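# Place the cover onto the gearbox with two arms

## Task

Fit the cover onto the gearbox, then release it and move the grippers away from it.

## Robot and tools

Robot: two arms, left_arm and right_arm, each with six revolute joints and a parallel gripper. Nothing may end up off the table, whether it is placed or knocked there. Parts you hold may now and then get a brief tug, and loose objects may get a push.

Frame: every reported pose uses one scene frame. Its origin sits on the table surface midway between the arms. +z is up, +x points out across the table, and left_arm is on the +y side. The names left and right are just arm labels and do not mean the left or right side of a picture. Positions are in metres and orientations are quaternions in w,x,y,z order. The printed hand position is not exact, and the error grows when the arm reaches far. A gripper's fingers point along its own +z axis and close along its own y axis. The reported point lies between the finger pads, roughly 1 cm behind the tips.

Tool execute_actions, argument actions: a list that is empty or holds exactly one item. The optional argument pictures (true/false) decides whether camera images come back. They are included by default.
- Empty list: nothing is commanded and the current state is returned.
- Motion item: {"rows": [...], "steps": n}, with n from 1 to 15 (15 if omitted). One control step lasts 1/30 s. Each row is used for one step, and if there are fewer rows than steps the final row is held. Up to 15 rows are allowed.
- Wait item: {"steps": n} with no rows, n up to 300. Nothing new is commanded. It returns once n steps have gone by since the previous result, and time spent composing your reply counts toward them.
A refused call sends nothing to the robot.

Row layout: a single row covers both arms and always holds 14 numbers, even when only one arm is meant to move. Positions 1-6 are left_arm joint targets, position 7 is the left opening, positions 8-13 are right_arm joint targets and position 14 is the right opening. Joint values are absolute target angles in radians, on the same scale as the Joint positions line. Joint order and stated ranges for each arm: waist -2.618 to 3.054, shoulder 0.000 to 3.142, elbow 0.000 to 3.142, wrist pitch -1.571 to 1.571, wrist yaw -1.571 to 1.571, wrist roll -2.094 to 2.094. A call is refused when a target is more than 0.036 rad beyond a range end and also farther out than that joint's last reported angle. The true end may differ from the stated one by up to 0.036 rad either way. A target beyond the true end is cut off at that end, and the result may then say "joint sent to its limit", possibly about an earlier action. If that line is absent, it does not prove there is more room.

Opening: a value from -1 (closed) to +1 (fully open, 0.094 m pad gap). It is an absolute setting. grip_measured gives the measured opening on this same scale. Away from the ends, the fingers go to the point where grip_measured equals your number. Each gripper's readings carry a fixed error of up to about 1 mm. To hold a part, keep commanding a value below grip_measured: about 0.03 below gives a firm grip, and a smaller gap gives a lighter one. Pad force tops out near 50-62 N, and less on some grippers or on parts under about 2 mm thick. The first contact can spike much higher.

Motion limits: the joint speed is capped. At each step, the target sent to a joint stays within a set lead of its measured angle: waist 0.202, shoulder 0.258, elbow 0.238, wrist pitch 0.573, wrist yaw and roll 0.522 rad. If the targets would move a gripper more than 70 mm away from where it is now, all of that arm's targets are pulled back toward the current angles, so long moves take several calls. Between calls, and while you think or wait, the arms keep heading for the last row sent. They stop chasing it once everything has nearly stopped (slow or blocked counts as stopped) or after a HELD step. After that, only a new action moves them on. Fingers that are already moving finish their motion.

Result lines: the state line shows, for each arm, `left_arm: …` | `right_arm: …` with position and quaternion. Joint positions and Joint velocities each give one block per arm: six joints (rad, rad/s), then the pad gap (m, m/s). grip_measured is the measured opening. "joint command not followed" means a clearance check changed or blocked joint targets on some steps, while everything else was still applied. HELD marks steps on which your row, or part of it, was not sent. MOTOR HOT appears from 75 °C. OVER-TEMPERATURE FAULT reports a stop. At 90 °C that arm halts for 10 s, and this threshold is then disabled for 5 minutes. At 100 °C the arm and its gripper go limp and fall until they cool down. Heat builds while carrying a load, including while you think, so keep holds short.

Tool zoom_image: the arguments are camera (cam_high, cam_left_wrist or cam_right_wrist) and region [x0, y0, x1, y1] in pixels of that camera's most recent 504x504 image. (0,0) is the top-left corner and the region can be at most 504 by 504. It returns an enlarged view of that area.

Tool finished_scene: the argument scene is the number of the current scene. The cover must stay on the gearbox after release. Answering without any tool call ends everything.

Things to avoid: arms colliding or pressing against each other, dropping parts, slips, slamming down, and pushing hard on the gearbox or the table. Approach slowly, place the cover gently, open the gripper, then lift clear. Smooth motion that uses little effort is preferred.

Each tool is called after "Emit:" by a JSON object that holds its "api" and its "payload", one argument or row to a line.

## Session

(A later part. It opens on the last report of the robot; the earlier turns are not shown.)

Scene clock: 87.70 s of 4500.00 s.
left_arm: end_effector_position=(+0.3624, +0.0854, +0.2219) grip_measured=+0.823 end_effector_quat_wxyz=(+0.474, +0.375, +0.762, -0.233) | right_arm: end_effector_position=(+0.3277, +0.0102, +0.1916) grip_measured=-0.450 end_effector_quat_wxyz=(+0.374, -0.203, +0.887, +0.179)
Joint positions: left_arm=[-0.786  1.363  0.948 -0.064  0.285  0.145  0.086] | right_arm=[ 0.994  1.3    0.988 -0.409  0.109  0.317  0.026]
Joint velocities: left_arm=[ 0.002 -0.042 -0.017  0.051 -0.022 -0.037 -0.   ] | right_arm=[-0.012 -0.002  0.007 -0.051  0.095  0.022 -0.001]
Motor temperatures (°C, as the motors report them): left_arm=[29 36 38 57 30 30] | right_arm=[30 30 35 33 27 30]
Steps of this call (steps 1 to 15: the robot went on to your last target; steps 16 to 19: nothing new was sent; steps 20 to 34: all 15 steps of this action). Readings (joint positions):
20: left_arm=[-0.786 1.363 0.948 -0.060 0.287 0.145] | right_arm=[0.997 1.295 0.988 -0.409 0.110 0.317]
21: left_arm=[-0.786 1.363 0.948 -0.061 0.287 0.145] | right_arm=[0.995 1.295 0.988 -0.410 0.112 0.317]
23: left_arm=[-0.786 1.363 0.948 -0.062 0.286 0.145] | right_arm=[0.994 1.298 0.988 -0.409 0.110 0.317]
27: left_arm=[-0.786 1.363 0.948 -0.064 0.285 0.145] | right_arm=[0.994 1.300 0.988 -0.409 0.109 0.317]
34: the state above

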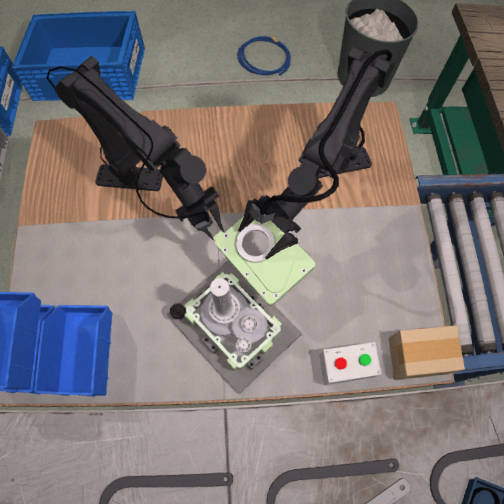

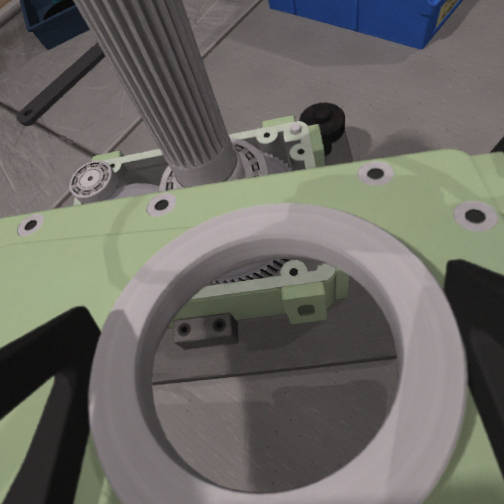

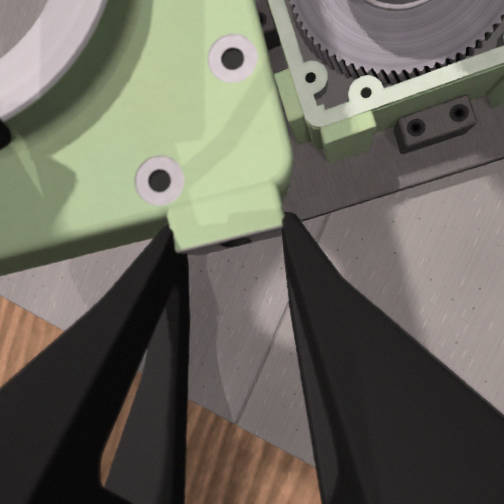

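Emit:
{"api": "execute_actions", "payload": {
  "actions": [
    {"rows":[[-0.788,1.323,1.003,0.133,0.3,0.16,0.78,0.987,1.293,1.06,-0.393,0.103,0.305,-0.55],[-0.788,1.326,1.017,0.127,0.3,0.16,0.78,0.981,1.296,1.079,-0.407,0.097,0.292,-0.55],[-0.788,1.33,1.03,0.12,0.3,0.16,0.78,0.974,1.299,1.098,-0.42,0.091,0.28,-0.55],[-0.788,1.333,1.044,0.113,0.3,0.16,0.78,0.968,1.302,1.118,-0.433,0.086,0.267,-0.55],[-0.788,1.336,1.057,0.107,0.3,0.16,0.78,0.961,1.305,1.137,-0.447,0.08,0.255,-0.55],[-0.788,1.339,1.071,0.1,0.3,0.16,0.78,0.955,1.308,1.157,-0.46,0.074,0.242,-0.55],[-0.788,1.342,1.084,0.093,0.3,0.16,0.78,0.948,1.311,1.176,-0.473,0.068,0.23,-0.55],[-0.788,1.346,1.098,0.087,0.3,0.16,0.78,0.941,1.314,1.196,-0.487,0.062,0.217,-0.55],[-0.788,1.349,1.111,0.08,0.3,0.16,0.78,0.935,1.317,1.215,-0.5,0.056,0.205,-0.55],[-0.788,1.352,1.125,0.073,0.3,0.16,0.78,0.928,1.32,1.235,-0.513,0.05,0.192,-0.55],[-0.788,1.355,1.138,0.067,0.3,0.16,0.78,0.922,1.323,1.254,-0.527,0.044,0.18,-0.55],[-0.788,1.358,1.152,0.06,0.3,0.16,0.78,0.915,1.326,1.274,-0.54,0.039,0.167,-0.55],[-0.788,1.362,1.165,0.053,0.3,0.16,0.78,0.909,1.329,1.293,-0.553,0.033,0.155,-0.55],[-0.788,1.365,1.179,0.047,0.3,0.16,0.78,0.902,1.332,1.313,-0.567,0.027,0.142,-0.55],[-0.788,1.368,1.192,0.04,0.3,0.16,0.78,0.895,1.335,1.332,-0.58,0.021,0.13,-0.55]]}
  ],
  "pictures": false
}}

Emit:
{"api": "execute_actions", "payload": {
  "actions": [
    {"steps":20}
  ]
}}

Scene clock: 90.87 s of 4500.00 s.
left_arm: end_effector_position=(+0.3806, +0.0754, +0.2699) grip_measured=+0.823 end_effector_quat_wxyz=(+0.507, +0.355, +0.747, -0.243) | right_arm: end_effector_position=(+0.3509, -0.0025, +0.2465) grip_measured=-0.450 end_effector_quat_wxyz=(+0.383, -0.233, +0.880, +0.154)
Joint positions: left_arm=[-0.786  1.394  1.089 -0.087  0.274  0.109  0.086] | right_arm=[ 0.911  1.34   1.238 -0.619  0.068  0.183  0.026]
Joint velocities: left_arm=[ 0.017  0.085  0.452 -0.168 -0.095 -0.066 -0.002] | right_arm=[-0.198  0.085  0.579 -0.344 -0.139 -0.359  0.001]
Motor temperatures (°C, as the motors report them): left_arm=[29 36 38 58 30 30] | right_arm=[30 30 36 33 27 30]
Steps of this call (steps 1 to 15: the robot went on to your last target; steps 16 to 80: nothing new was sent; steps 81 to 95: all 15 steps of this action). Readings (joint positions):
81: left_arm=[-0.786 1.363 0.948 -0.065 0.285 0.145] | right_arm=[0.994 1.300 0.992 -0.412 0.109 0.316]
82: left_arm=[-0.786 1.363 0.948 -0.065 0.285 0.142] | right_arm=[0.993 1.301 1.001 -0.422 0.108 0.313]
84: left_arm=[-0.786 1.363 0.953 -0.064 0.286 0.131] | right_arm=[0.986 1.306 1.027 -0.452 0.103 0.300]
88: left_arm=[-0.786 1.374 0.989 -0.068 0.283 0.118] | right_arm=[0.961 1.321 1.098 -0.519 0.090 0.262]
95: the state above

Scene clock: 91.53 s of 4500.00 s.
left_arm: end_effector_position=(+0.3842, +0.0746, +0.2834) grip_measured=+0.823 end_effector_quat_wxyz=(+0.516, +0.352, +0.743, -0.241) | right_arm: end_effector_position=(+0.3554, -0.0041, +0.2596) grip_measured=-0.450 end_effector_quat_wxyz=(+0.392, -0.245, +0.874, +0.151)
Joint positions: left_arm=[-0.786  1.397  1.129 -0.104  0.266  0.108  0.086] | right_arm=[ 0.896  1.345  1.282 -0.642  0.059  0.143  0.026]
Joint velocities: left_arm=[ 0.007  0.002 -0.007  0.051 -0.007 -0.007 -0.001] | right_arm=[-0.022 -0.012 -0.012 -0.066 -0.007  0.007 -0.   ]
Motor temperatures (°C, as the motors report them): left_arm=[29 36 38 58 30 30] | right_arm=[30 30 36 33 27 30]
Steps of this call (steps 1 to 20: the robot went on to your last target). Readings (joint positions):
1: left_arm=[-0.786 1.396 1.104 -0.090 0.272 0.108] | right_arm=[0.905 1.341 1.254 -0.628 0.066 0.173]
2: left_arm=[-0.786 1.397 1.115 -0.090 0.270 0.108] | right_arm=[0.901 1.341 1.266 -0.631 0.066 0.164]
4: left_arm=[-0.786 1.397 1.127 -0.090 0.266 0.110] | right_arm=[0.897 1.341 1.280 -0.633 0.066 0.150]
8: left_arm=[-0.786 1.397 1.129 -0.097 0.266 0.110] | right_arm=[0.896 1.342 1.282 -0.639 0.063 0.143]
20: the state above

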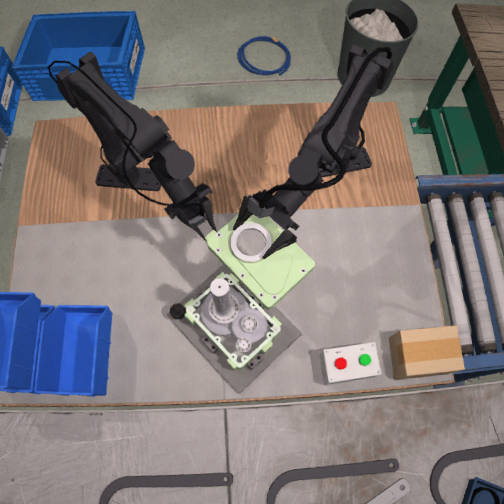

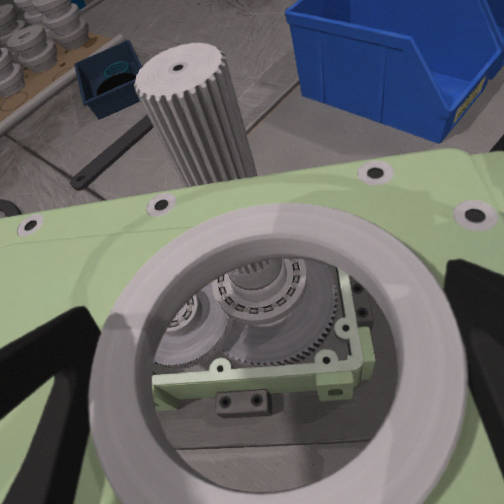

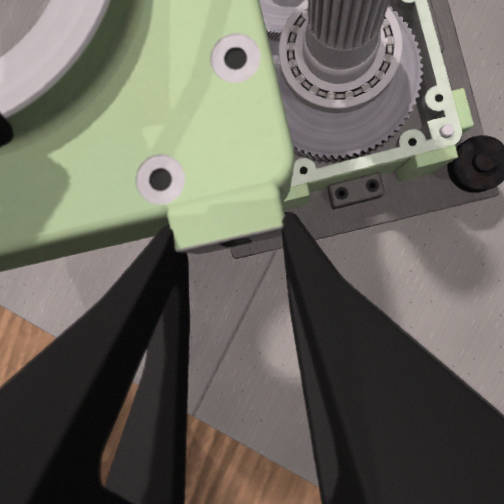

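Emit:
{"api": "execute_actions", "payload": {
  "actions": [
    {"rows":[[-0.788,1.371,1.205,0.035,0.3,0.16,0.78,0.889,1.338,1.352,-0.592,0.015,0.117,-0.55],[-0.788,1.374,1.219,0.029,0.3,0.16,0.78,0.882,1.341,1.372,-0.604,0.009,0.105,-0.55],[-0.788,1.378,1.232,0.024,0.3,0.16,0.78,0.876,1.344,1.393,-0.616,0.003,0.092,-0.55],[-0.788,1.381,1.246,0.019,0.3,0.165,0.78,0.869,1.347,1.413,-0.628,-0.003,0.08,-0.55],[-0.788,1.384,1.259,0.013,0.3,0.165,0.78,0.863,1.35,1.433,-0.64,-0.008,0.067,-0.55],[-0.788,1.387,1.273,0.008,0.295,0.165,0.78,0.856,1.353,1.453,-0.652,-0.014,0.055,-0.55],[-0.788,1.39,1.286,0.003,0.295,0.165,0.78,0.85,1.356,1.473,-0.664,-0.02,0.042,-0.55],[-0.788,1.394,1.3,-0.003,0.295,0.17,0.78,0.843,1.359,1.494,-0.676,-0.026,0.03,-0.55],[-0.788,1.397,1.313,-0.008,0.295,0.17,0.78,0.836,1.362,1.514,-0.688,-0.032,0.017,-0.55],[-0.788,1.4,1.327,-0.013,0.295,0.17,0.78,0.83,1.365,1.534,-0.7,-0.038,0.005,-0.55],[-0.788,1.403,1.34,-0.019,0.29,0.17,0.78,0.823,1.368,1.554,-0.712,-0.044,-0.008,-0.55],[-0.788,1.406,1.354,-0.024,0.29,0.17,0.78,0.817,1.371,1.574,-0.724,-0.05,-0.02,-0.55],[-0.788,1.41,1.367,-0.029,0.29,0.17,0.78,0.81,1.374,1.595,-0.736,-0.055,-0.033,-0.55],[-0.788,1.413,1.381,-0.035,0.29,0.17,0.78,0.804,1.377,1.615,-0.748,-0.061,-0.045,-0.55],[-0.788,1.416,1.394,-0.04,0.29,0.17,0.78,0.797,1.38,1.635,-0.76,-0.075,-0.065,-0.55]]}
  ],
  "pictures": false
}}

Emit:
{"api": "execute_actions", "payload": {
  "actions": [
    {"steps":15}
  ]
}}

Scene clock: 93.37 s of 4500.00 s.
left_arm: end_effector_position=(+0.3998, +0.0658, +0.3427) grip_measured=+0.823 end_effector_quat_wxyz=(+0.555, +0.339, +0.718, -0.248) | right_arm: end_effector_position=(+0.3745, -0.0158, +0.3224) grip_measured=-0.450 end_effector_quat_wxyz=(+0.422, -0.278, +0.852, +0.141)
Joint positions: left_arm=[-0.786  1.44   1.31  -0.142  0.258  0.092  0.086] | right_arm=[ 0.819  1.396  1.538 -0.792  0.002  0.009  0.026]
Joint velocities: left_arm=[ 0.022  0.056  0.432 -0.066 -0.066 -0.007 -0.001] | right_arm=[-0.173  0.09   0.618 -0.388 -0.198 -0.344  0.   ]
Motor temperatures (°C, as the motors report them): left_arm=[29 36 39 58 30 30] | right_arm=[30 30 36 33 27 30]
Steps of this call (steps 1 to 15: the robot went on to your last target; steps 16 to 40: nothing new was sent; steps 41 to 55: all 15 steps of this action). Readings (joint positions):
41: left_arm=[-0.786 1.397 1.129 -0.105 0.266 0.108] | right_arm=[0.896 1.345 1.283 -0.644 0.057 0.143]
42: left_arm=[-0.786 1.398 1.132 -0.108 0.267 0.107] | right_arm=[0.894 1.347 1.290 -0.651 0.055 0.140]
44: left_arm=[-0.786 1.405 1.150 -0.120 0.267 0.103] | right_arm=[0.886 1.357 1.316 -0.674 0.048 0.130]
48: left_arm=[-0.786 1.422 1.201 -0.128 0.265 0.097] | right_arm=[0.860 1.375 1.392 -0.724 0.031 0.095]
55: the state above

Scene clock: 93.87 s of 4500.00 s.
left_arm: end_effector_position=(+0.4019, +0.0654, +0.3512) grip_measured=+0.823 end_effector_quat_wxyz=(+0.558, +0.334, +0.717, -0.250) | right_arm: end_effector_position=(+0.3772, -0.0168, +0.3317) grip_measured=-0.450 end_effector_quat_wxyz=(+0.428, -0.292, +0.844, +0.138)
Joint positions: left_arm=[-0.786  1.447  1.342 -0.158  0.253  0.083  0.086] | right_arm=[ 0.806  1.407  1.578 -0.811 -0.014 -0.031  0.026]
Joint velocities: left_arm=[-0.022 -0.017 -0.007  0.007 -0.022 -0.051 -0.001] | right_arm=[ 0.002 -0.007  0.017  0.007  0.007 -0.037 -0.001]
Motor temperatures (°C, as the motors report them): left_arm=[29 36 39 58 30 30] | right_arm=[30 30 36 33 27 31]
Steps of this call (steps 1 to 15: the robot went on to your last target). Readings (joint positions):
1: left_arm=[-0.786 1.442 1.322 -0.142 0.256 0.091] | right_arm=[0.814 1.398 1.555 -0.797 -0.002 -0.003]
2: left_arm=[-0.786 1.443 1.332 -0.142 0.255 0.091] | right_arm=[0.811 1.399 1.566 -0.798 -0.005 -0.013]
4: left_arm=[-0.786 1.443 1.341 -0.142 0.253 0.091] | right_arm=[0.809 1.399 1.577 -0.798 -0.007 -0.026]
8: left_arm=[-0.786 1.444 1.342 -0.150 0.253 0.087] | right_arm=[0.807 1.402 1.578 -0.804 -0.010 -0.031]
15: the state above

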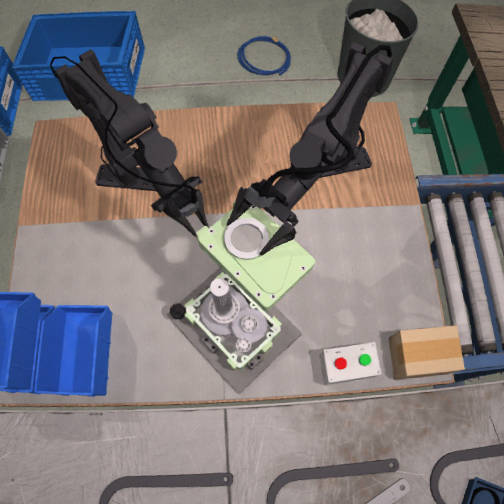

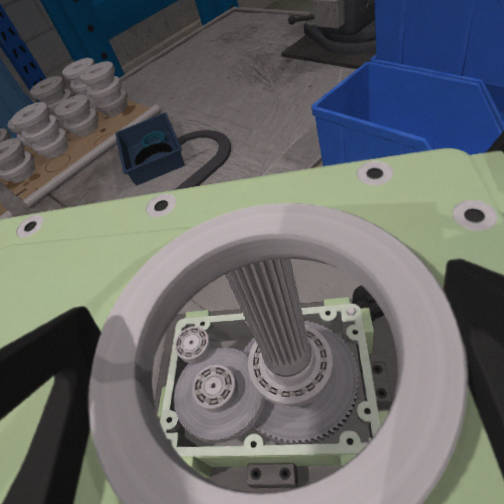

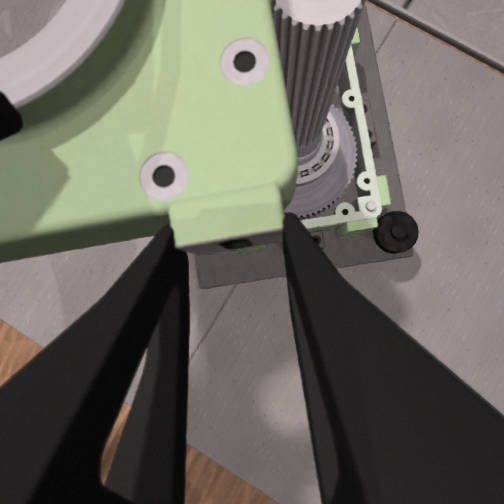

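Emit:
{"api": "execute_actions", "payload": {
  "actions": []
}}

Scene clock: 96.13 s of 4500.00 s.
left_arm: end_effector_position=(+0.4019, +0.0654, +0.3512) grip_measured=+0.823 end_effector_quat_wxyz=(+0.558, +0.334, +0.717, -0.250) | right_arm: end_effector_position=(+0.3772, -0.0168, +0.3317) grip_measured=-0.450 end_effector_quat_wxyz=(+0.428, -0.292, +0.844, +0.138)
Joint positions: left_arm=[-0.786  1.447  1.342 -0.158  0.253  0.083  0.086] | right_arm=[ 0.806  1.407  1.578 -0.811 -0.014 -0.031  0.026]
Joint velocities: left_arm=[-0.012 -0.012 -0.002 -0.037 -0.037 -0.022 -0.   ] | right_arm=[-0.007 -0.002 -0.012  0.007 -0.037 -0.007  0.   ]
Motor temperatures (°C, as the motors report them): left_arm=[29 36 39 57 30 30] | right_arm=[30 31 36 34 27 31]
Steps of this call (steps 1 to 15: the robot went on to your last target; steps 16 to 68: nothing new was sent). Readings (joint positions):
1: left_arm=[-0.786 1.447 1.342 -0.158 0.253 0.083] | right_arm=[0.806 1.407 1.578 -0.811 -0.014 -0.031]
2: left_arm=[-0.786 1.447 1.342 -0.158 0.253 0.083] | right_arm=[0.806 1.407 1.578 -0.811 -0.014 -0.031]
4: left_arm=[-0.786 1.447 1.342 -0.158 0.253 0.083] | right_arm=[0.806 1.407 1.578 -0.811 -0.014 -0.031]
8: left_arm=[-0.786 1.447 1.342 -0.158 0.253 0.083] | right_arm=[0.806 1.407 1.578 -0.811 -0.014 -0.031]
68: the state above
All arms were judged still, so your last target was given up. Only a new action makes them travel on or press farther. Fingers that are still opening or closing keep moving.

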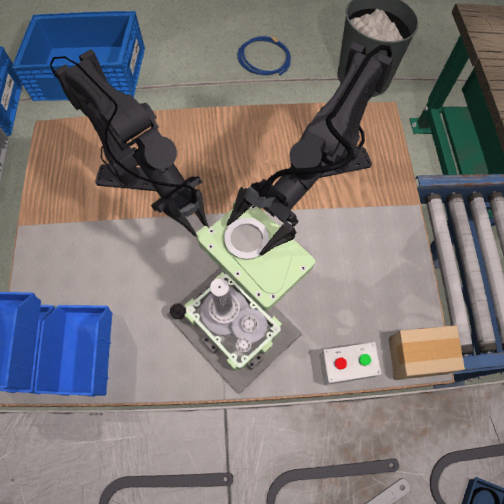

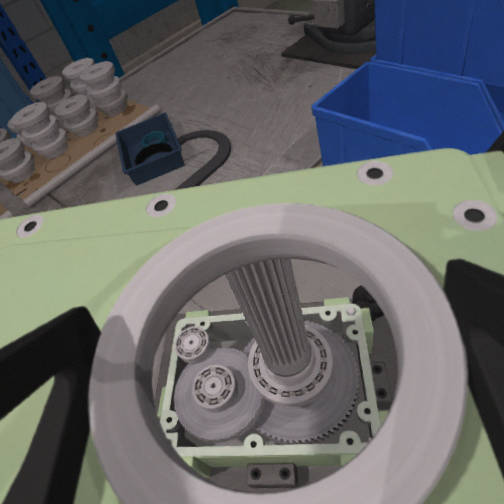

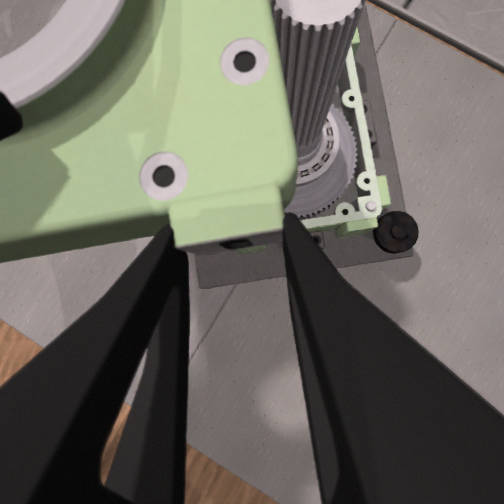

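Emit:
{"api": "execute_actions", "payload": {
  "actions": [
    {"rows":[[-0.788,1.434,1.415,-0.044,0.29,0.17,0.78,0.784,1.39,1.644,-0.764,-0.085,-0.075,-0.55],[-0.788,1.452,1.436,-0.048,0.29,0.17,0.78,0.771,1.399,1.653,-0.767,-0.096,-0.084,-0.55],[-0.788,1.47,1.458,-0.052,0.29,0.17,0.78,0.758,1.409,1.663,-0.77,-0.106,-0.094,-0.55],[-0.787,1.488,1.479,-0.057,0.29,0.17,0.78,0.746,1.418,1.672,-0.774,-0.117,-0.104,-0.55],[-0.787,1.506,1.5,-0.061,0.29,0.17,0.78,0.733,1.428,1.681,-0.777,-0.127,-0.113,-0.55],[-0.787,1.524,1.521,-0.065,0.29,0.17,0.78,0.72,1.437,1.69,-0.781,-0.138,-0.123,-0.55],[-0.787,1.542,1.542,-0.069,0.29,0.17,0.78,0.707,1.447,1.699,-0.784,-0.148,-0.133,-0.55],[-0.787,1.56,1.564,-0.073,0.29,0.17,0.78,0.694,1.456,1.708,-0.788,-0.159,-0.142,-0.55],[-0.786,1.578,1.585,-0.077,0.29,0.17,0.78,0.681,1.466,1.717,-0.791,-0.169,-0.152,-0.55],[-0.786,1.596,1.606,-0.082,0.29,0.17,0.78,0.669,1.475,1.727,-0.795,-0.18,-0.162,-0.55],[-0.786,1.614,1.627,-0.086,0.295,0.17,0.78,0.656,1.485,1.736,-0.798,-0.19,-0.171,-0.55],[-0.786,1.632,1.648,-0.09,0.295,0.17,0.78,0.643,1.494,1.745,-0.802,-0.201,-0.181,-0.55],[-0.786,1.65,1.67,-0.094,0.295,0.17,0.78,0.63,1.504,1.754,-0.805,-0.211,-0.191,-0.55],[-0.786,1.668,1.691,-0.098,0.295,0.17,0.78,0.617,1.513,1.763,-0.809,-0.222,-0.2,-0.55],[-0.786,1.686,1.712,-0.102,0.295,0.17,0.78,0.604,1.523,1.772,-0.812,-0.232,-0.21,-0.55]]}
  ],
  "pictures": false
}}

Emit:
{"api": "execute_actions", "payload": {
  "actions": [
    {"rows":[[-0.786,1.704,1.733,-0.106,0.295,0.17,0.78,0.591,1.533,1.781,-0.816,-0.243,-0.22,-0.55],[-0.785,1.722,1.754,-0.11,0.295,0.17,0.78,0.578,1.542,1.79,-0.819,-0.253,-0.229,-0.55],[-0.785,1.74,1.776,-0.115,0.295,0.17,0.78,0.566,1.552,1.8,-0.823,-0.264,-0.239,-0.55],[-0.785,1.758,1.797,-0.119,0.295,0.17,0.78,0.553,1.561,1.809,-0.826,-0.274,-0.249,-0.55],[-0.785,1.776,1.818,-0.123,0.295,0.17,0.78,0.54,1.571,1.818,-0.83,-0.285,-0.258,-0.55],[-0.785,1.794,1.839,-0.127,0.3,0.17,0.78,0.527,1.58,1.827,-0.833,-0.295,-0.268,-0.55],[-0.784,1.812,1.86,-0.131,0.3,0.17,0.78,0.514,1.59,1.836,-0.837,-0.306,-0.278,-0.55],[-0.784,1.83,1.882,-0.136,0.3,0.17,0.78,0.501,1.599,1.846,-0.84,-0.316,-0.287,-0.55],[-0.784,1.848,1.903,-0.14,0.3,0.17,0.78,0.489,1.609,1.855,-0.844,-0.327,-0.297,-0.55],[-0.784,1.866,1.924,-0.144,0.3,0.17,0.78,0.476,1.618,1.864,-0.847,-0.337,-0.307,-0.55],[-0.784,1.884,1.945,-0.148,0.3,0.17,0.78,0.463,1.628,1.873,-0.851,-0.348,-0.316,-0.55],[-0.783,1.902,1.966,-0.152,0.3,0.17,0.78,0.45,1.637,1.882,-0.854,-0.358,-0.326,-0.55],[-0.783,1.92,1.988,-0.157,0.3,0.17,0.78,0.437,1.647,1.892,-0.858,-0.369,-0.336,-0.55],[-0.783,1.938,2.009,-0.161,0.3,0.17,0.78,0.425,1.656,1.901,-0.861,-0.379,-0.345,-0.55],[-0.783,1.957,2.03,-0.165,0.3,0.17,0.78,0.412,1.666,1.91,-0.865,-0.39,-0.355,-0.55]]}
  ],
  "pictures": false
}}

Emit:
{"api": "execute_actions", "payload": {
  "actions": [
    {"steps":25}
  ]
}}

Scene clock: 100.20 s of 4500.00 s.
left_arm: end_effector_position=(+0.4520, +0.0311, +0.3503) grip_measured=+0.823 end_effector_quat_wxyz=(+0.546, +0.338, +0.726, -0.247) | right_arm: end_effector_position=(+0.4274, -0.0502, +0.3296) grip_measured=-0.450 end_effector_quat_wxyz=(+0.417, -0.284, +0.854, +0.126)
Joint positions: left_arm=[-0.786  1.69   1.611 -0.216  0.255  0.087  0.086] | right_arm=[ 0.627  1.524  1.699 -0.851 -0.129 -0.131  0.026]
Joint velocities: left_arm=[-0.012  0.545  0.632 -0.183  0.037  0.051 -0.001] | right_arm=[-0.393  0.276  0.276 -0.11  -0.271 -0.198 -0.   ]
Motor temperatures (°C, as the motors report them): left_arm=[29 36 40 57 30 30] | right_arm=[30 31 37 34 27 31]
Steps of this call (steps 1 to 90: nothing new was sent; then 0.57 s passed at rest; steps 91 to 105: all 15 steps of this action). Readings (joint positions):
91: left_arm=[-0.786 1.449 1.343 -0.158 0.253 0.083] | right_arm=[0.804 1.407 1.578 -0.811 -0.016 -0.032]
92: left_arm=[-0.786 1.454 1.350 -0.164 0.253 0.082] | right_arm=[0.799 1.409 1.581 -0.813 -0.021 -0.033]
94: left_arm=[-0.786 1.479 1.382 -0.176 0.253 0.082] | right_arm=[0.779 1.422 1.596 -0.819 -0.036 -0.041]
98: left_arm=[-0.786 1.557 1.466 -0.184 0.252 0.084] | right_arm=[0.722 1.457 1.635 -0.828 -0.066 -0.070]
105: the state above

Scene clock: 100.70 s of 4500.00 s.
left_arm: end_effector_position=(+0.5060, -0.0082, +0.3423) grip_measured=+0.823 end_effector_quat_wxyz=(+0.542, +0.341, +0.726, -0.252) | right_arm: end_effector_position=(+0.4809, -0.0903, +0.3216) grip_measured=-0.450 end_effector_quat_wxyz=(+0.409, -0.288, +0.856, +0.129)
Joint positions: left_arm=[-0.786  1.965  1.931 -0.268  0.267  0.087  0.086] | right_arm=[ 0.441  1.673  1.838 -0.883 -0.282 -0.258  0.026]
Joint velocities: left_arm=[ 0.002  0.525  0.623 -0.007  0.066  0.022 -0.   ] | right_arm=[-0.32   0.33   0.261 -0.066 -0.374 -0.212 -0.   ]
Motor temperatures (°C, as the motors report them): left_arm=[29 36 40 57 30 30] | right_arm=[30 31 37 34 27 31]
Steps of this call (steps 1 to 15: all 15 steps of this action). Readings (joint positions):
1: left_arm=[-0.786 1.709 1.631 -0.221 0.255 0.088] | right_arm=[0.614 1.533 1.708 -0.853 -0.139 -0.139]
2: left_arm=[-0.786 1.727 1.652 -0.225 0.256 0.088] | right_arm=[0.601 1.543 1.717 -0.856 -0.149 -0.148]
4: left_arm=[-0.786 1.763 1.695 -0.234 0.256 0.088] | right_arm=[0.575 1.562 1.737 -0.861 -0.168 -0.165]
8: left_arm=[-0.786 1.836 1.781 -0.248 0.260 0.088] | right_arm=[0.525 1.602 1.774 -0.869 -0.208 -0.199]
15: the state above

Scene clock: 101.53 s of 4500.00 s.
left_arm: end_effector_position=(+0.5126, -0.0134, +0.3319) grip_measured=+0.823 end_effector_quat_wxyz=(+0.532, +0.339, +0.733, -0.255) | right_arm: end_effector_position=(+0.4872, -0.0953, +0.3122) grip_measured=-0.450 end_effector_quat_wxyz=(+0.398, -0.293, +0.859, +0.131)
Joint positions: left_arm=[-0.786  2.005  1.965 -0.281  0.271  0.076  0.086] | right_arm=[ 0.418  1.702  1.849 -0.895 -0.307 -0.283  0.026]
Joint velocities: left_arm=[ 0.002  0.007  0.002  0.037 -0.037 -0.007  0.   ] | right_arm=[ 0.012  0.017 -0.002 -0.022  0.037  0.037  0.001]
Motor temperatures (°C, as the motors report them): left_arm=[29 37 40 57 30 31] | right_arm=[30 31 37 34 27 31]
Steps of this call (steps 1 to 25: the robot went on to your last target). Readings (joint positions):
1: left_arm=[-0.786 1.981 1.949 -0.269 0.268 0.086] | right_arm=[0.431 1.682 1.845 -0.883 -0.291 -0.266]
2: left_arm=[-0.786 1.992 1.959 -0.268 0.269 0.085] | right_arm=[0.424 1.689 1.848 -0.883 -0.297 -0.272]
4: left_arm=[-0.786 2.002 1.965 -0.269 0.270 0.082] | right_arm=[0.418 1.697 1.849 -0.887 -0.303 -0.279]
8: left_arm=[-0.786 2.005 1.965 -0.281 0.271 0.076] | right_arm=[0.418 1.702 1.849 -0.895 -0.307 -0.283]
25: the state above

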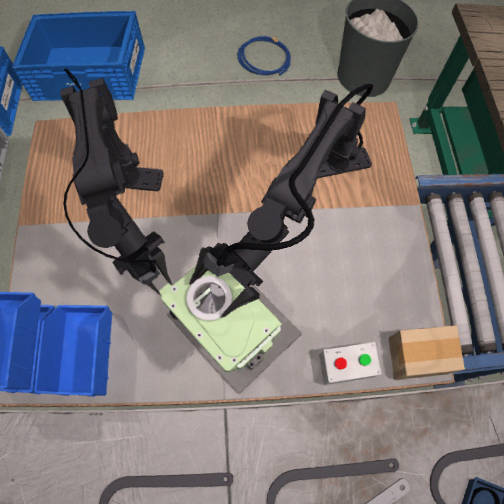

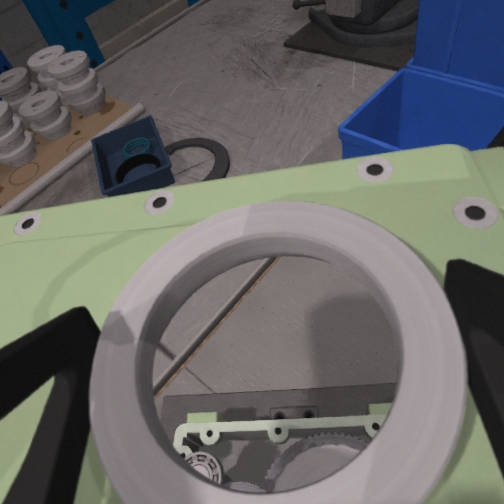

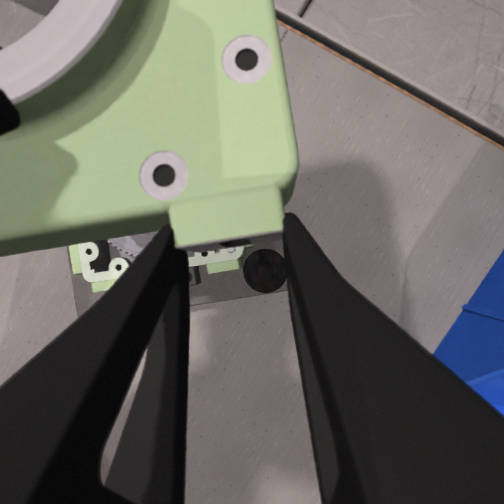

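Emit:
{"api": "zoom_image", "payload": {
  "camera": "cam_high",
  "region": [150,240,310,400]
}}

Region (150, 240, 310, 400) of cam_high's 504x504 image, scaled by 3.150, with more detail than that image has.

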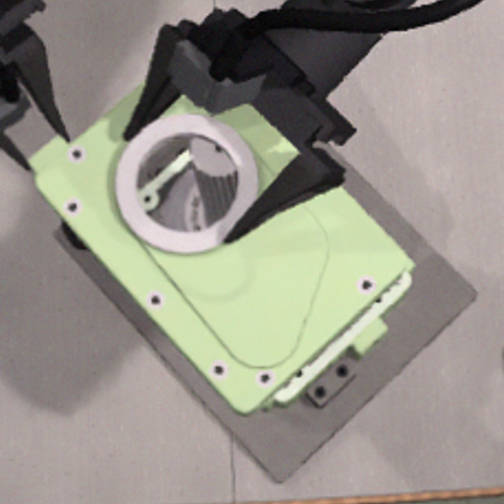

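Emit:
{"api": "execute_actions", "payload": {
  "actions": [
    {"rows":[[-0.785,1.94,2.01,-0.159,0.299,0.17,0.78,0.418,1.655,1.898,-0.861,-0.379,-0.345,-0.55],[-0.787,1.923,1.989,-0.152,0.297,0.17,0.78,0.425,1.643,1.887,-0.858,-0.368,-0.336,-0.55],[-0.789,1.906,1.969,-0.146,0.296,0.17,0.78,0.431,1.632,1.875,-0.854,-0.357,-0.326,-0.55],[-0.791,1.889,1.948,-0.139,0.294,0.17,0.78,0.438,1.62,1.864,-0.851,-0.346,-0.317,-0.55],[-0.793,1.872,1.928,-0.132,0.293,0.17,0.78,0.444,1.609,1.852,-0.847,-0.335,-0.307,-0.55],[-0.795,1.856,1.907,-0.125,0.291,0.17,0.78,0.451,1.597,1.841,-0.844,-0.324,-0.298,-0.55],[-0.797,1.84,1.887,-0.118,0.29,0.17,0.78,0.457,1.586,1.829,-0.84,-0.313,-0.288,-0.55],[-0.799,1.824,1.866,-0.111,0.288,0.17,0.78,0.464,1.574,1.818,-0.837,-0.302,-0.279,-0.55],[-0.801,1.809,1.846,-0.105,0.287,0.17,0.78,0.47,1.563,1.806,-0.833,-0.291,-0.269,-0.55],[-0.803,1.795,1.825,-0.098,0.285,0.17,0.78,0.476,1.552,1.795,-0.83,-0.28,-0.26,-0.55]]}
  ],
  "pictures": false
}}

Emit:
{"api": "execute_actions", "payload": {
  "actions": [
    {"steps":15}
  ]
}}

Emit:
{"api": "zoom_image", "payload": {
  "camera": "cam_high",
  "region": [150,220,310,380]
}}

Scene clock: 105.10 s of 4500.00 s.
left_arm: end_effector_position=(+0.4810, +0.0001, +0.3491) grip_measured=+0.823 end_effector_quat_wxyz=(+0.540, +0.336, +0.727, -0.257) | right_arm: end_effector_position=(+0.4562, -0.0825, +0.3287) grip_measured=-0.450 end_effector_quat_wxyz=(+0.408, -0.287, +0.856, +0.135)
Joint positions: left_arm=[-0.802  1.86   1.815 -0.253  0.253  0.066  0.086] | right_arm=[ 0.481  1.601  1.788 -0.9   -0.262 -0.224  0.026]
Joint velocities: left_arm=[-0.022 -0.071  0.002  0.183 -0.051  0.051 -0.001] | right_arm=[ 0.017 -0.115  0.002  0.066 -0.051  0.051 -0.   ]
Motor temperatures (°C, as the motors report them): left_arm=[29 39 41 57 30 31] | right_arm=[30 32 37 34 28 31]
Steps of this call (steps 1 to 15: the robot went on to your last target; steps 16 to 90: nothing new was sent; then 0.07 s passed at rest; steps 91 to 105: all 15 steps of this action). Readings (joint positions):
91: left_arm=[-0.786 2.005 1.965 -0.281 0.271 0.075] | right_arm=[0.418 1.702 1.849 -0.895 -0.307 -0.283]
92: left_arm=[-0.786 2.004 1.965 -0.281 0.271 0.075] | right_arm=[0.418 1.702 1.849 -0.895 -0.306 -0.282]
94: left_arm=[-0.786 1.996 1.954 -0.280 0.268 0.073] | right_arm=[0.421 1.700 1.849 -0.895 -0.304 -0.277]
98: left_arm=[-0.790 1.944 1.891 -0.272 0.263 0.065] | right_arm=[0.447 1.667 1.823 -0.898 -0.282 -0.258]
105: the state above

Scene clock: 105.60 s of 4500.00 s.
left_arm: end_effector_position=(+0.4812, -0.0003, +0.3528) grip_measured=+0.823 end_effector_quat_wxyz=(+0.546, +0.338, +0.723, -0.256) | right_arm: end_effector_position=(+0.4567, -0.0830, +0.3318) grip_measured=-0.450 end_effector_quat_wxyz=(+0.413, -0.285, +0.854, +0.134)
Joint positions: left_arm=[-0.803  1.858  1.815 -0.242  0.251  0.073  0.086] | right_arm=[ 0.481  1.596  1.788 -0.892 -0.258 -0.222  0.026]
Joint velocities: left_arm=[-0.002 -0.012 -0.002  0.007 -0.051 -0.022  0.001] | right_arm=[ 0.007  0.022 -0.007 -0.051 -0.022  0.022 -0.001]
Motor temperatures (°C, as the motors report them): left_arm=[29 40 41 57 30 31] | right_arm=[30 32 37 34 28 31]
Steps of this call (steps 1 to 15: the robot went on to your last target). Readings (joint positions):
1: left_arm=[-0.803 1.858 1.815 -0.249 0.253 0.068] | right_arm=[0.481 1.598 1.788 -0.896 -0.262 -0.222]
2: left_arm=[-0.803 1.858 1.815 -0.245 0.252 0.070] | right_arm=[0.481 1.596 1.788 -0.894 -0.260 -0.222]
4: left_arm=[-0.803 1.858 1.815 -0.242 0.252 0.072] | right_arm=[0.481 1.596 1.788 -0.893 -0.259 -0.222]
8: left_arm=[-0.803 1.858 1.815 -0.242 0.251 0.073] | right_arm=[0.481 1.596 1.788 -0.892 -0.258 -0.222]
15: the state above

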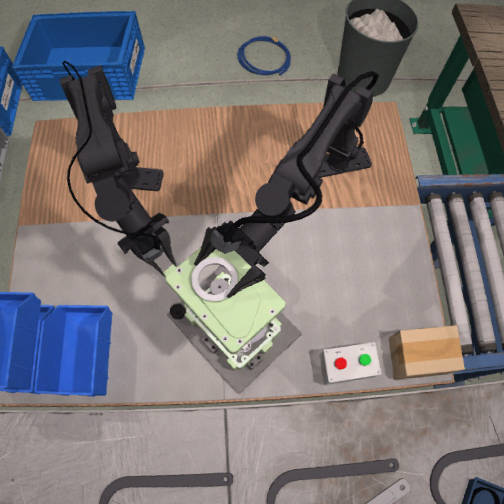

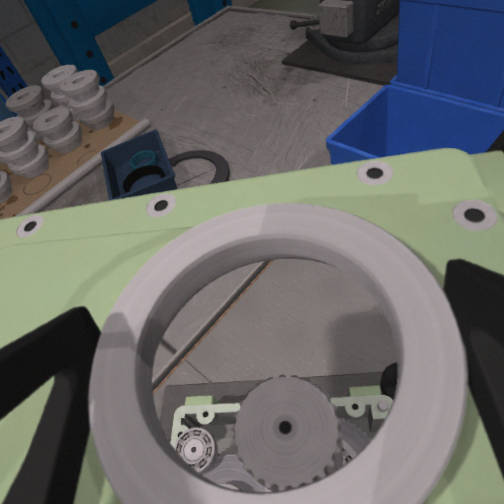

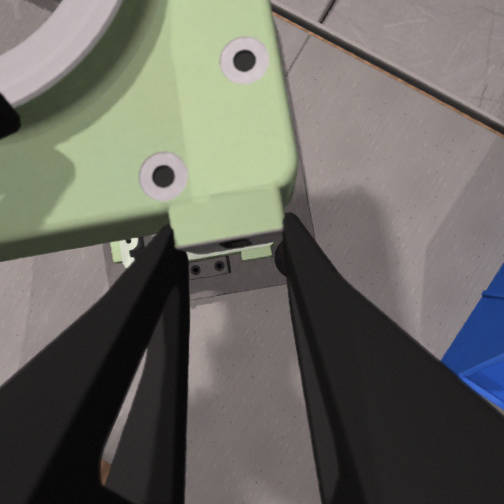

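Region (150, 220, 310, 380) of cam_high's 504x504 image, scaled by 3.150, with more detail than that image has.

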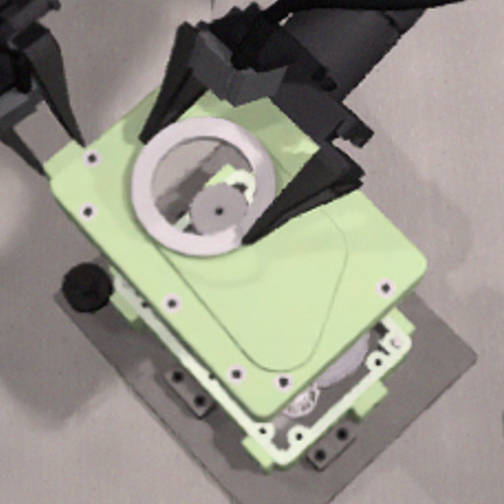

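Emit:
{"api": "execute_actions", "payload": {
  "actions": [
    {"rows":[[-0.803,1.795,1.805,-0.084,0.285,0.17,0.78,0.476,1.546,1.766,-0.81,-0.28,-0.26,-0.55],[-0.803,1.794,1.786,-0.07,0.285,0.17,0.78,0.476,1.54,1.738,-0.79,-0.28,-0.26,-0.55],[-0.803,1.794,1.766,-0.055,0.285,0.17,0.78,0.476,1.533,1.71,-0.77,-0.28,-0.26,-0.55],[-0.803,1.793,1.746,-0.041,0.285,0.17,0.78,0.476,1.527,1.681,-0.75,-0.28,-0.26,-0.55],[-0.803,1.793,1.726,-0.027,0.285,0.17,0.78,0.476,1.521,1.652,-0.73,-0.28,-0.26,-0.55],[-0.803,1.792,1.707,-0.012,0.285,0.17,0.78,0.476,1.515,1.624,-0.71,-0.28,-0.26,-0.55],[-0.803,1.792,1.687,0.002,0.285,0.17,0.78,0.476,1.509,1.595,-0.69,-0.28,-0.26,-0.55],[-0.803,1.791,1.667,0.016,0.285,0.17,0.78,0.476,1.502,1.567,-0.67,-0.28,-0.26,-0.55],[-0.803,1.791,1.648,0.031,0.285,0.17,0.78,0.476,1.496,1.538,-0.65,-0.28,-0.26,-0.55],[-0.803,1.79,1.628,0.045,0.285,0.17,0.78,0.476,1.49,1.51,-0.63,-0.28,-0.26,-0.55]]}
  ],
  "pictures": false
}}

Emit:
{"api": "execute_actions", "payload": {
  "actions": [
    {"steps":15}
  ]
}}

Emit:
{"api": "zoom_image", "payload": {
  "camera": "cam_high",
  "region": [150,220,310,380]
}}

Scene clock: 108.97 s of 4500.00 s.
left_arm: end_effector_position=(+0.4749, -0.0016, +0.2762) grip_measured=+0.823 end_effector_quat_wxyz=(+0.503, +0.344, +0.751, -0.253) | right_arm: end_effector_position=(+0.4482, -0.0831, +0.2558) grip_measured=-0.450 end_effector_quat_wxyz=(+0.371, -0.281, +0.874, +0.140)
Joint positions: left_arm=[-0.81   1.856  1.6   -0.132  0.256  0.066  0.086] | right_arm=[ 0.484  1.551  1.492 -0.732 -0.264 -0.208  0.026]
Joint velocities: left_arm=[-0.017 -0.012  0.002  0.022 -0.037 -0.022  0.   ] | right_arm=[ 0.012 -0.007 -0.012  0.007  0.051 -0.007 -0.001]
Motor temperatures (°C, as the motors report them): left_arm=[29 41 40 58 30 31] | right_arm=[30 33 37 35 28 31]
Steps of this call (steps 1 to 15: the robot went on to your last target; steps 16 to 86: nothing new was sent; steps 87 to 101: all 15 steps of this action). Readings (joint positions):
87: left_arm=[-0.803 1.858 1.810 -0.238 0.251 0.073] | right_arm=[0.481 1.596 1.785 -0.888 -0.258 -0.222]
88: left_arm=[-0.803 1.856 1.802 -0.228 0.250 0.074] | right_arm=[0.481 1.592 1.773 -0.878 -0.258 -0.222]
90: left_arm=[-0.803 1.852 1.772 -0.204 0.250 0.077] | right_arm=[0.481 1.580 1.731 -0.848 -0.258 -0.222]
94: left_arm=[-0.806 1.851 1.691 -0.158 0.250 0.078] | right_arm=[0.481 1.559 1.617 -0.784 -0.258 -0.218]
101: the state above

Scene clock: 109.47 s of 4500.00 s.
left_arm: end_effector_position=(+0.4780, -0.0030, +0.2843) grip_measured=+0.823 end_effector_quat_wxyz=(+0.519, +0.343, +0.741, -0.253) | right_arm: end_effector_position=(+0.4524, -0.0840, +0.2640) grip_measured=-0.450 end_effector_quat_wxyz=(+0.388, -0.279, +0.868, +0.135)
Joint positions: left_arm=[-0.81   1.856  1.6   -0.096  0.252  0.072  0.086] | right_arm=[ 0.484  1.542  1.492 -0.705 -0.252 -0.206  0.026]
Joint velocities: left_arm=[ 0.012 -0.007  0.017 -0.007  0.022 -0.022  0.001] | right_arm=[-0.017 -0.007  0.007 -0.066 -0.095 -0.022 -0.002]
Motor temperatures (°C, as the motors report them): left_arm=[29 42 40 58 30 31] | right_arm=[30 33 37 35 28 31]
Steps of this call (steps 1 to 15: the robot went on to your last target). Readings (joint positions):
1: left_arm=[-0.810 1.856 1.600 -0.130 0.256 0.066] | right_arm=[0.484 1.551 1.492 -0.730 -0.264 -0.207]
2: left_arm=[-0.810 1.856 1.600 -0.125 0.255 0.066] | right_arm=[0.484 1.550 1.492 -0.724 -0.264 -0.206]
4: left_arm=[-0.810 1.856 1.600 -0.111 0.252 0.067] | right_arm=[0.484 1.546 1.492 -0.713 -0.258 -0.206]
8: left_arm=[-0.810 1.856 1.600 -0.097 0.252 0.071] | right_arm=[0.484 1.542 1.492 -0.706 -0.252 -0.206]
15: the state above

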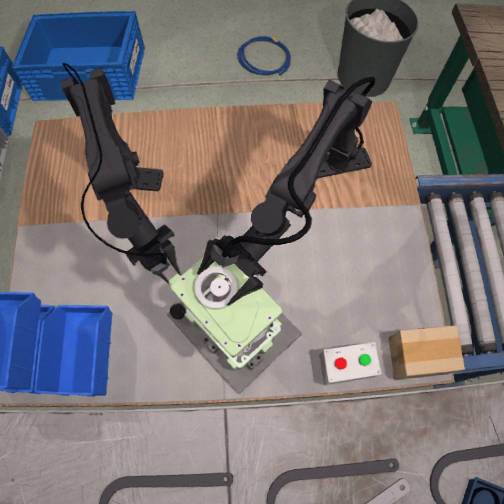

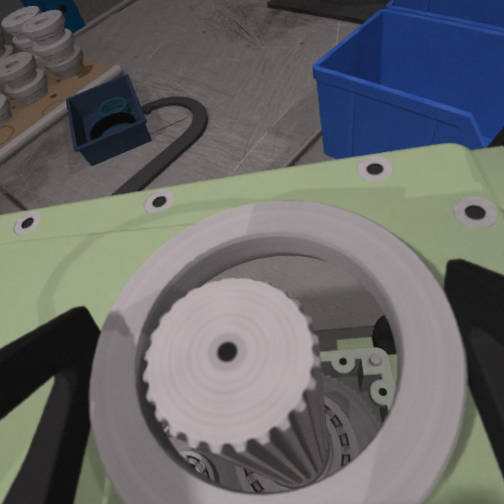

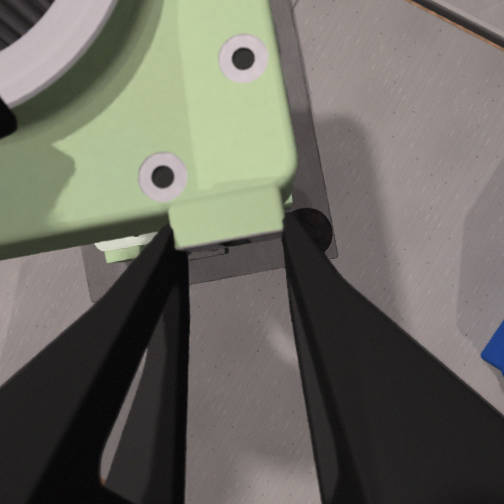

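Region (150, 220, 310, 380) of cam_high's 504x504 image, scaled by 3.150, with more detail than that image has.

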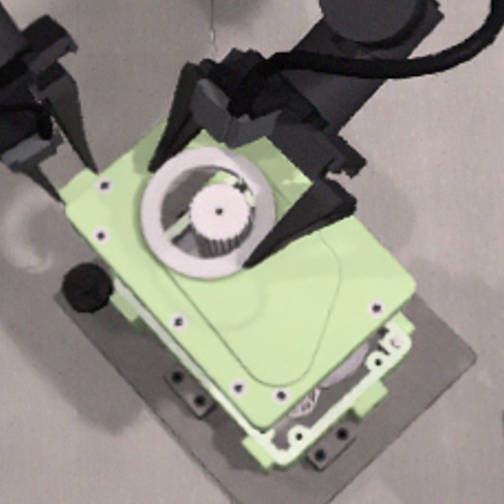

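Emit:
{"api": "execute_actions", "payload": {
  "actions": [
    {"rows":[[-0.797,1.792,1.62,0.066,0.287,0.17,0.78,0.477,1.493,1.498,-0.608,-0.278,-0.255,-0.55],[-0.791,1.793,1.61,0.087,0.289,0.17,0.78,0.478,1.495,1.484,-0.585,-0.276,-0.25,-0.55],[-0.785,1.795,1.598,0.108,0.291,0.17,0.78,0.479,1.496,1.468,-0.563,-0.274,-0.245,-0.55],[-0.78,1.797,1.584,0.129,0.293,0.17,0.78,0.48,1.496,1.45,-0.54,-0.272,-0.24,-0.55],[-0.778,1.798,1.568,0.15,0.295,0.17,0.78,0.481,1.495,1.43,-0.518,-0.27,-0.235,-0.55],[-0.778,1.8,1.551,0.172,0.295,0.17,0.78,0.482,1.493,1.409,-0.495,-0.27,-0.235,-0.55],[-0.778,1.802,1.534,0.194,0.295,0.17,0.78,0.482,1.491,1.387,-0.473,-0.27,-0.235,-0.55],[-0.778,1.804,1.516,0.216,0.295,0.17,0.78,0.482,1.489,1.365,-0.45,-0.27,-0.235,-0.55],[-0.778,1.806,1.498,0.237,0.295,0.17,0.78,0.482,1.487,1.342,-0.428,-0.27,-0.235,-0.55],[-0.778,1.807,1.48,0.258,0.295,0.17,0.78,0.482,1.485,1.32,-0.405,-0.27,-0.235,-0.55]]}
  ],
  "pictures": false
}}

Emit:
{"api": "execute_actions", "payload": {
  "actions": [
    {"steps":15}
  ]
}}

Emit:
{"api": "zoom_image", "payload": {
  "camera": "cam_high",
  "region": [150,220,310,380]
}}

Scene clock: 112.70 s of 4500.00 s.
left_arm: end_effector_position=(+0.4813, +0.0024, +0.2456) grip_measured=+0.823 end_effector_quat_wxyz=(+0.522, +0.343, +0.739, -0.251) | right_arm: end_effector_position=(+0.4558, -0.0792, +0.2246) grip_measured=-0.450 end_effector_quat_wxyz=(+0.397, -0.278, +0.863, +0.141)
Joint positions: left_arm=[-0.796  1.867  1.455  0.064  0.261  0.079  0.086] | right_arm=[ 0.489  1.53   1.307 -0.508 -0.258 -0.196  0.026]
Joint velocities: left_arm=[-0.012  0.027 -0.037  0.081  0.007 -0.022  0.   ] | right_arm=[ 0.017  0.002 -0.046  0.081 -0.007  0.037 -0.   ]
Motor temperatures (°C, as the motors report them): left_arm=[29 43 40 58 30 31] | right_arm=[30 34 36 35 28 31]
Steps of this call (steps 1 to 15: the robot went on to your last target; steps 16 to 82: nothing new was sent; steps 83 to 97: all 15 steps of this action). Readings (joint positions):
83: left_arm=[-0.810 1.856 1.600 -0.094 0.252 0.072] | right_arm=[0.484 1.542 1.492 -0.704 -0.251 -0.206]
84: left_arm=[-0.810 1.856 1.600 -0.091 0.251 0.072] | right_arm=[0.484 1.542 1.490 -0.698 -0.251 -0.206]
86: left_arm=[-0.805 1.856 1.589 -0.069 0.250 0.076] | right_arm=[0.484 1.539 1.475 -0.669 -0.251 -0.205]
90: left_arm=[-0.797 1.856 1.535 0.006 0.252 0.082] | right_arm=[0.485 1.533 1.408 -0.580 -0.255 -0.202]
97: the state above

Scene clock: 113.20 s of 4500.00 s.
left_arm: end_effector_position=(+0.4850, +0.0030, +0.2519) grip_measured=+0.823 end_effector_quat_wxyz=(+0.535, +0.341, +0.731, -0.249) | right_arm: end_effector_position=(+0.4607, -0.0785, +0.2297) grip_measured=-0.450 end_effector_quat_wxyz=(+0.410, -0.277, +0.858, +0.139)
Joint positions: left_arm=[-0.793  1.867  1.455  0.094  0.256  0.084  0.086] | right_arm=[ 0.489  1.53   1.306 -0.477 -0.254 -0.195  0.026]
Joint velocities: left_arm=[ 0.017 -0.002  0.002  0.037 -0.022 -0.007  0.001] | right_arm=[-0.007  0.002  0.007  0.007  0.007 -0.066  0.001]
Motor temperatures (°C, as the motors report them): left_arm=[29 43 40 58 30 31] | right_arm=[30 34 36 35 28 31]
Steps of this call (steps 1 to 15: the robot went on to your last target). Readings (joint positions):
1: left_arm=[-0.796 1.867 1.455 0.067 0.262 0.078] | right_arm=[0.489 1.530 1.306 -0.507 -0.258 -0.195]
2: left_arm=[-0.796 1.867 1.455 0.071 0.261 0.078] | right_arm=[0.489 1.530 1.306 -0.503 -0.257 -0.195]
4: left_arm=[-0.795 1.867 1.455 0.082 0.258 0.080] | right_arm=[0.489 1.530 1.306 -0.491 -0.255 -0.195]
8: left_arm=[-0.793 1.867 1.455 0.093 0.257 0.083] | right_arm=[0.489 1.530 1.306 -0.478 -0.254 -0.195]
15: the state above

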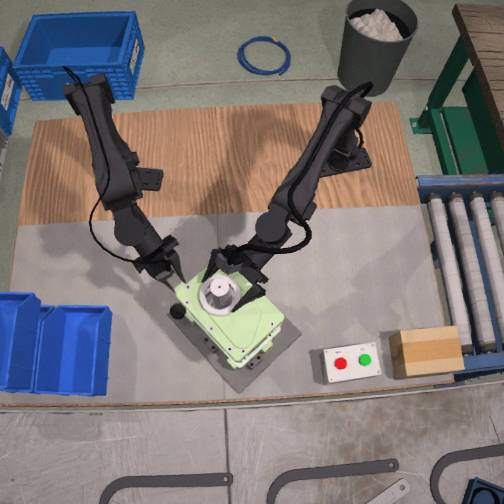

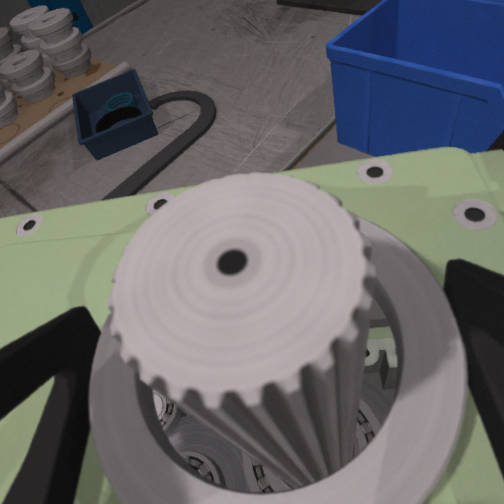

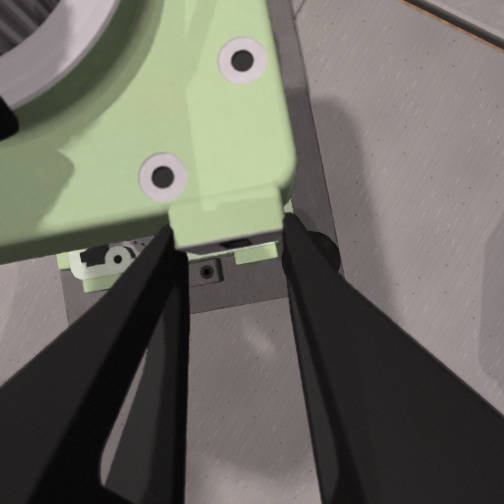

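Region (150, 220, 310, 380) of cam_high's 504x504 image, scaled by 3.150, with more detail than that image has.

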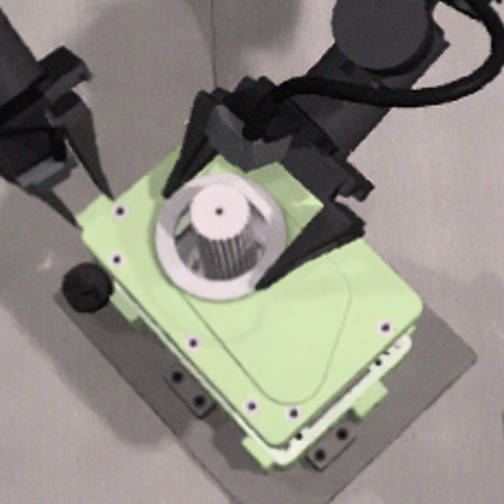

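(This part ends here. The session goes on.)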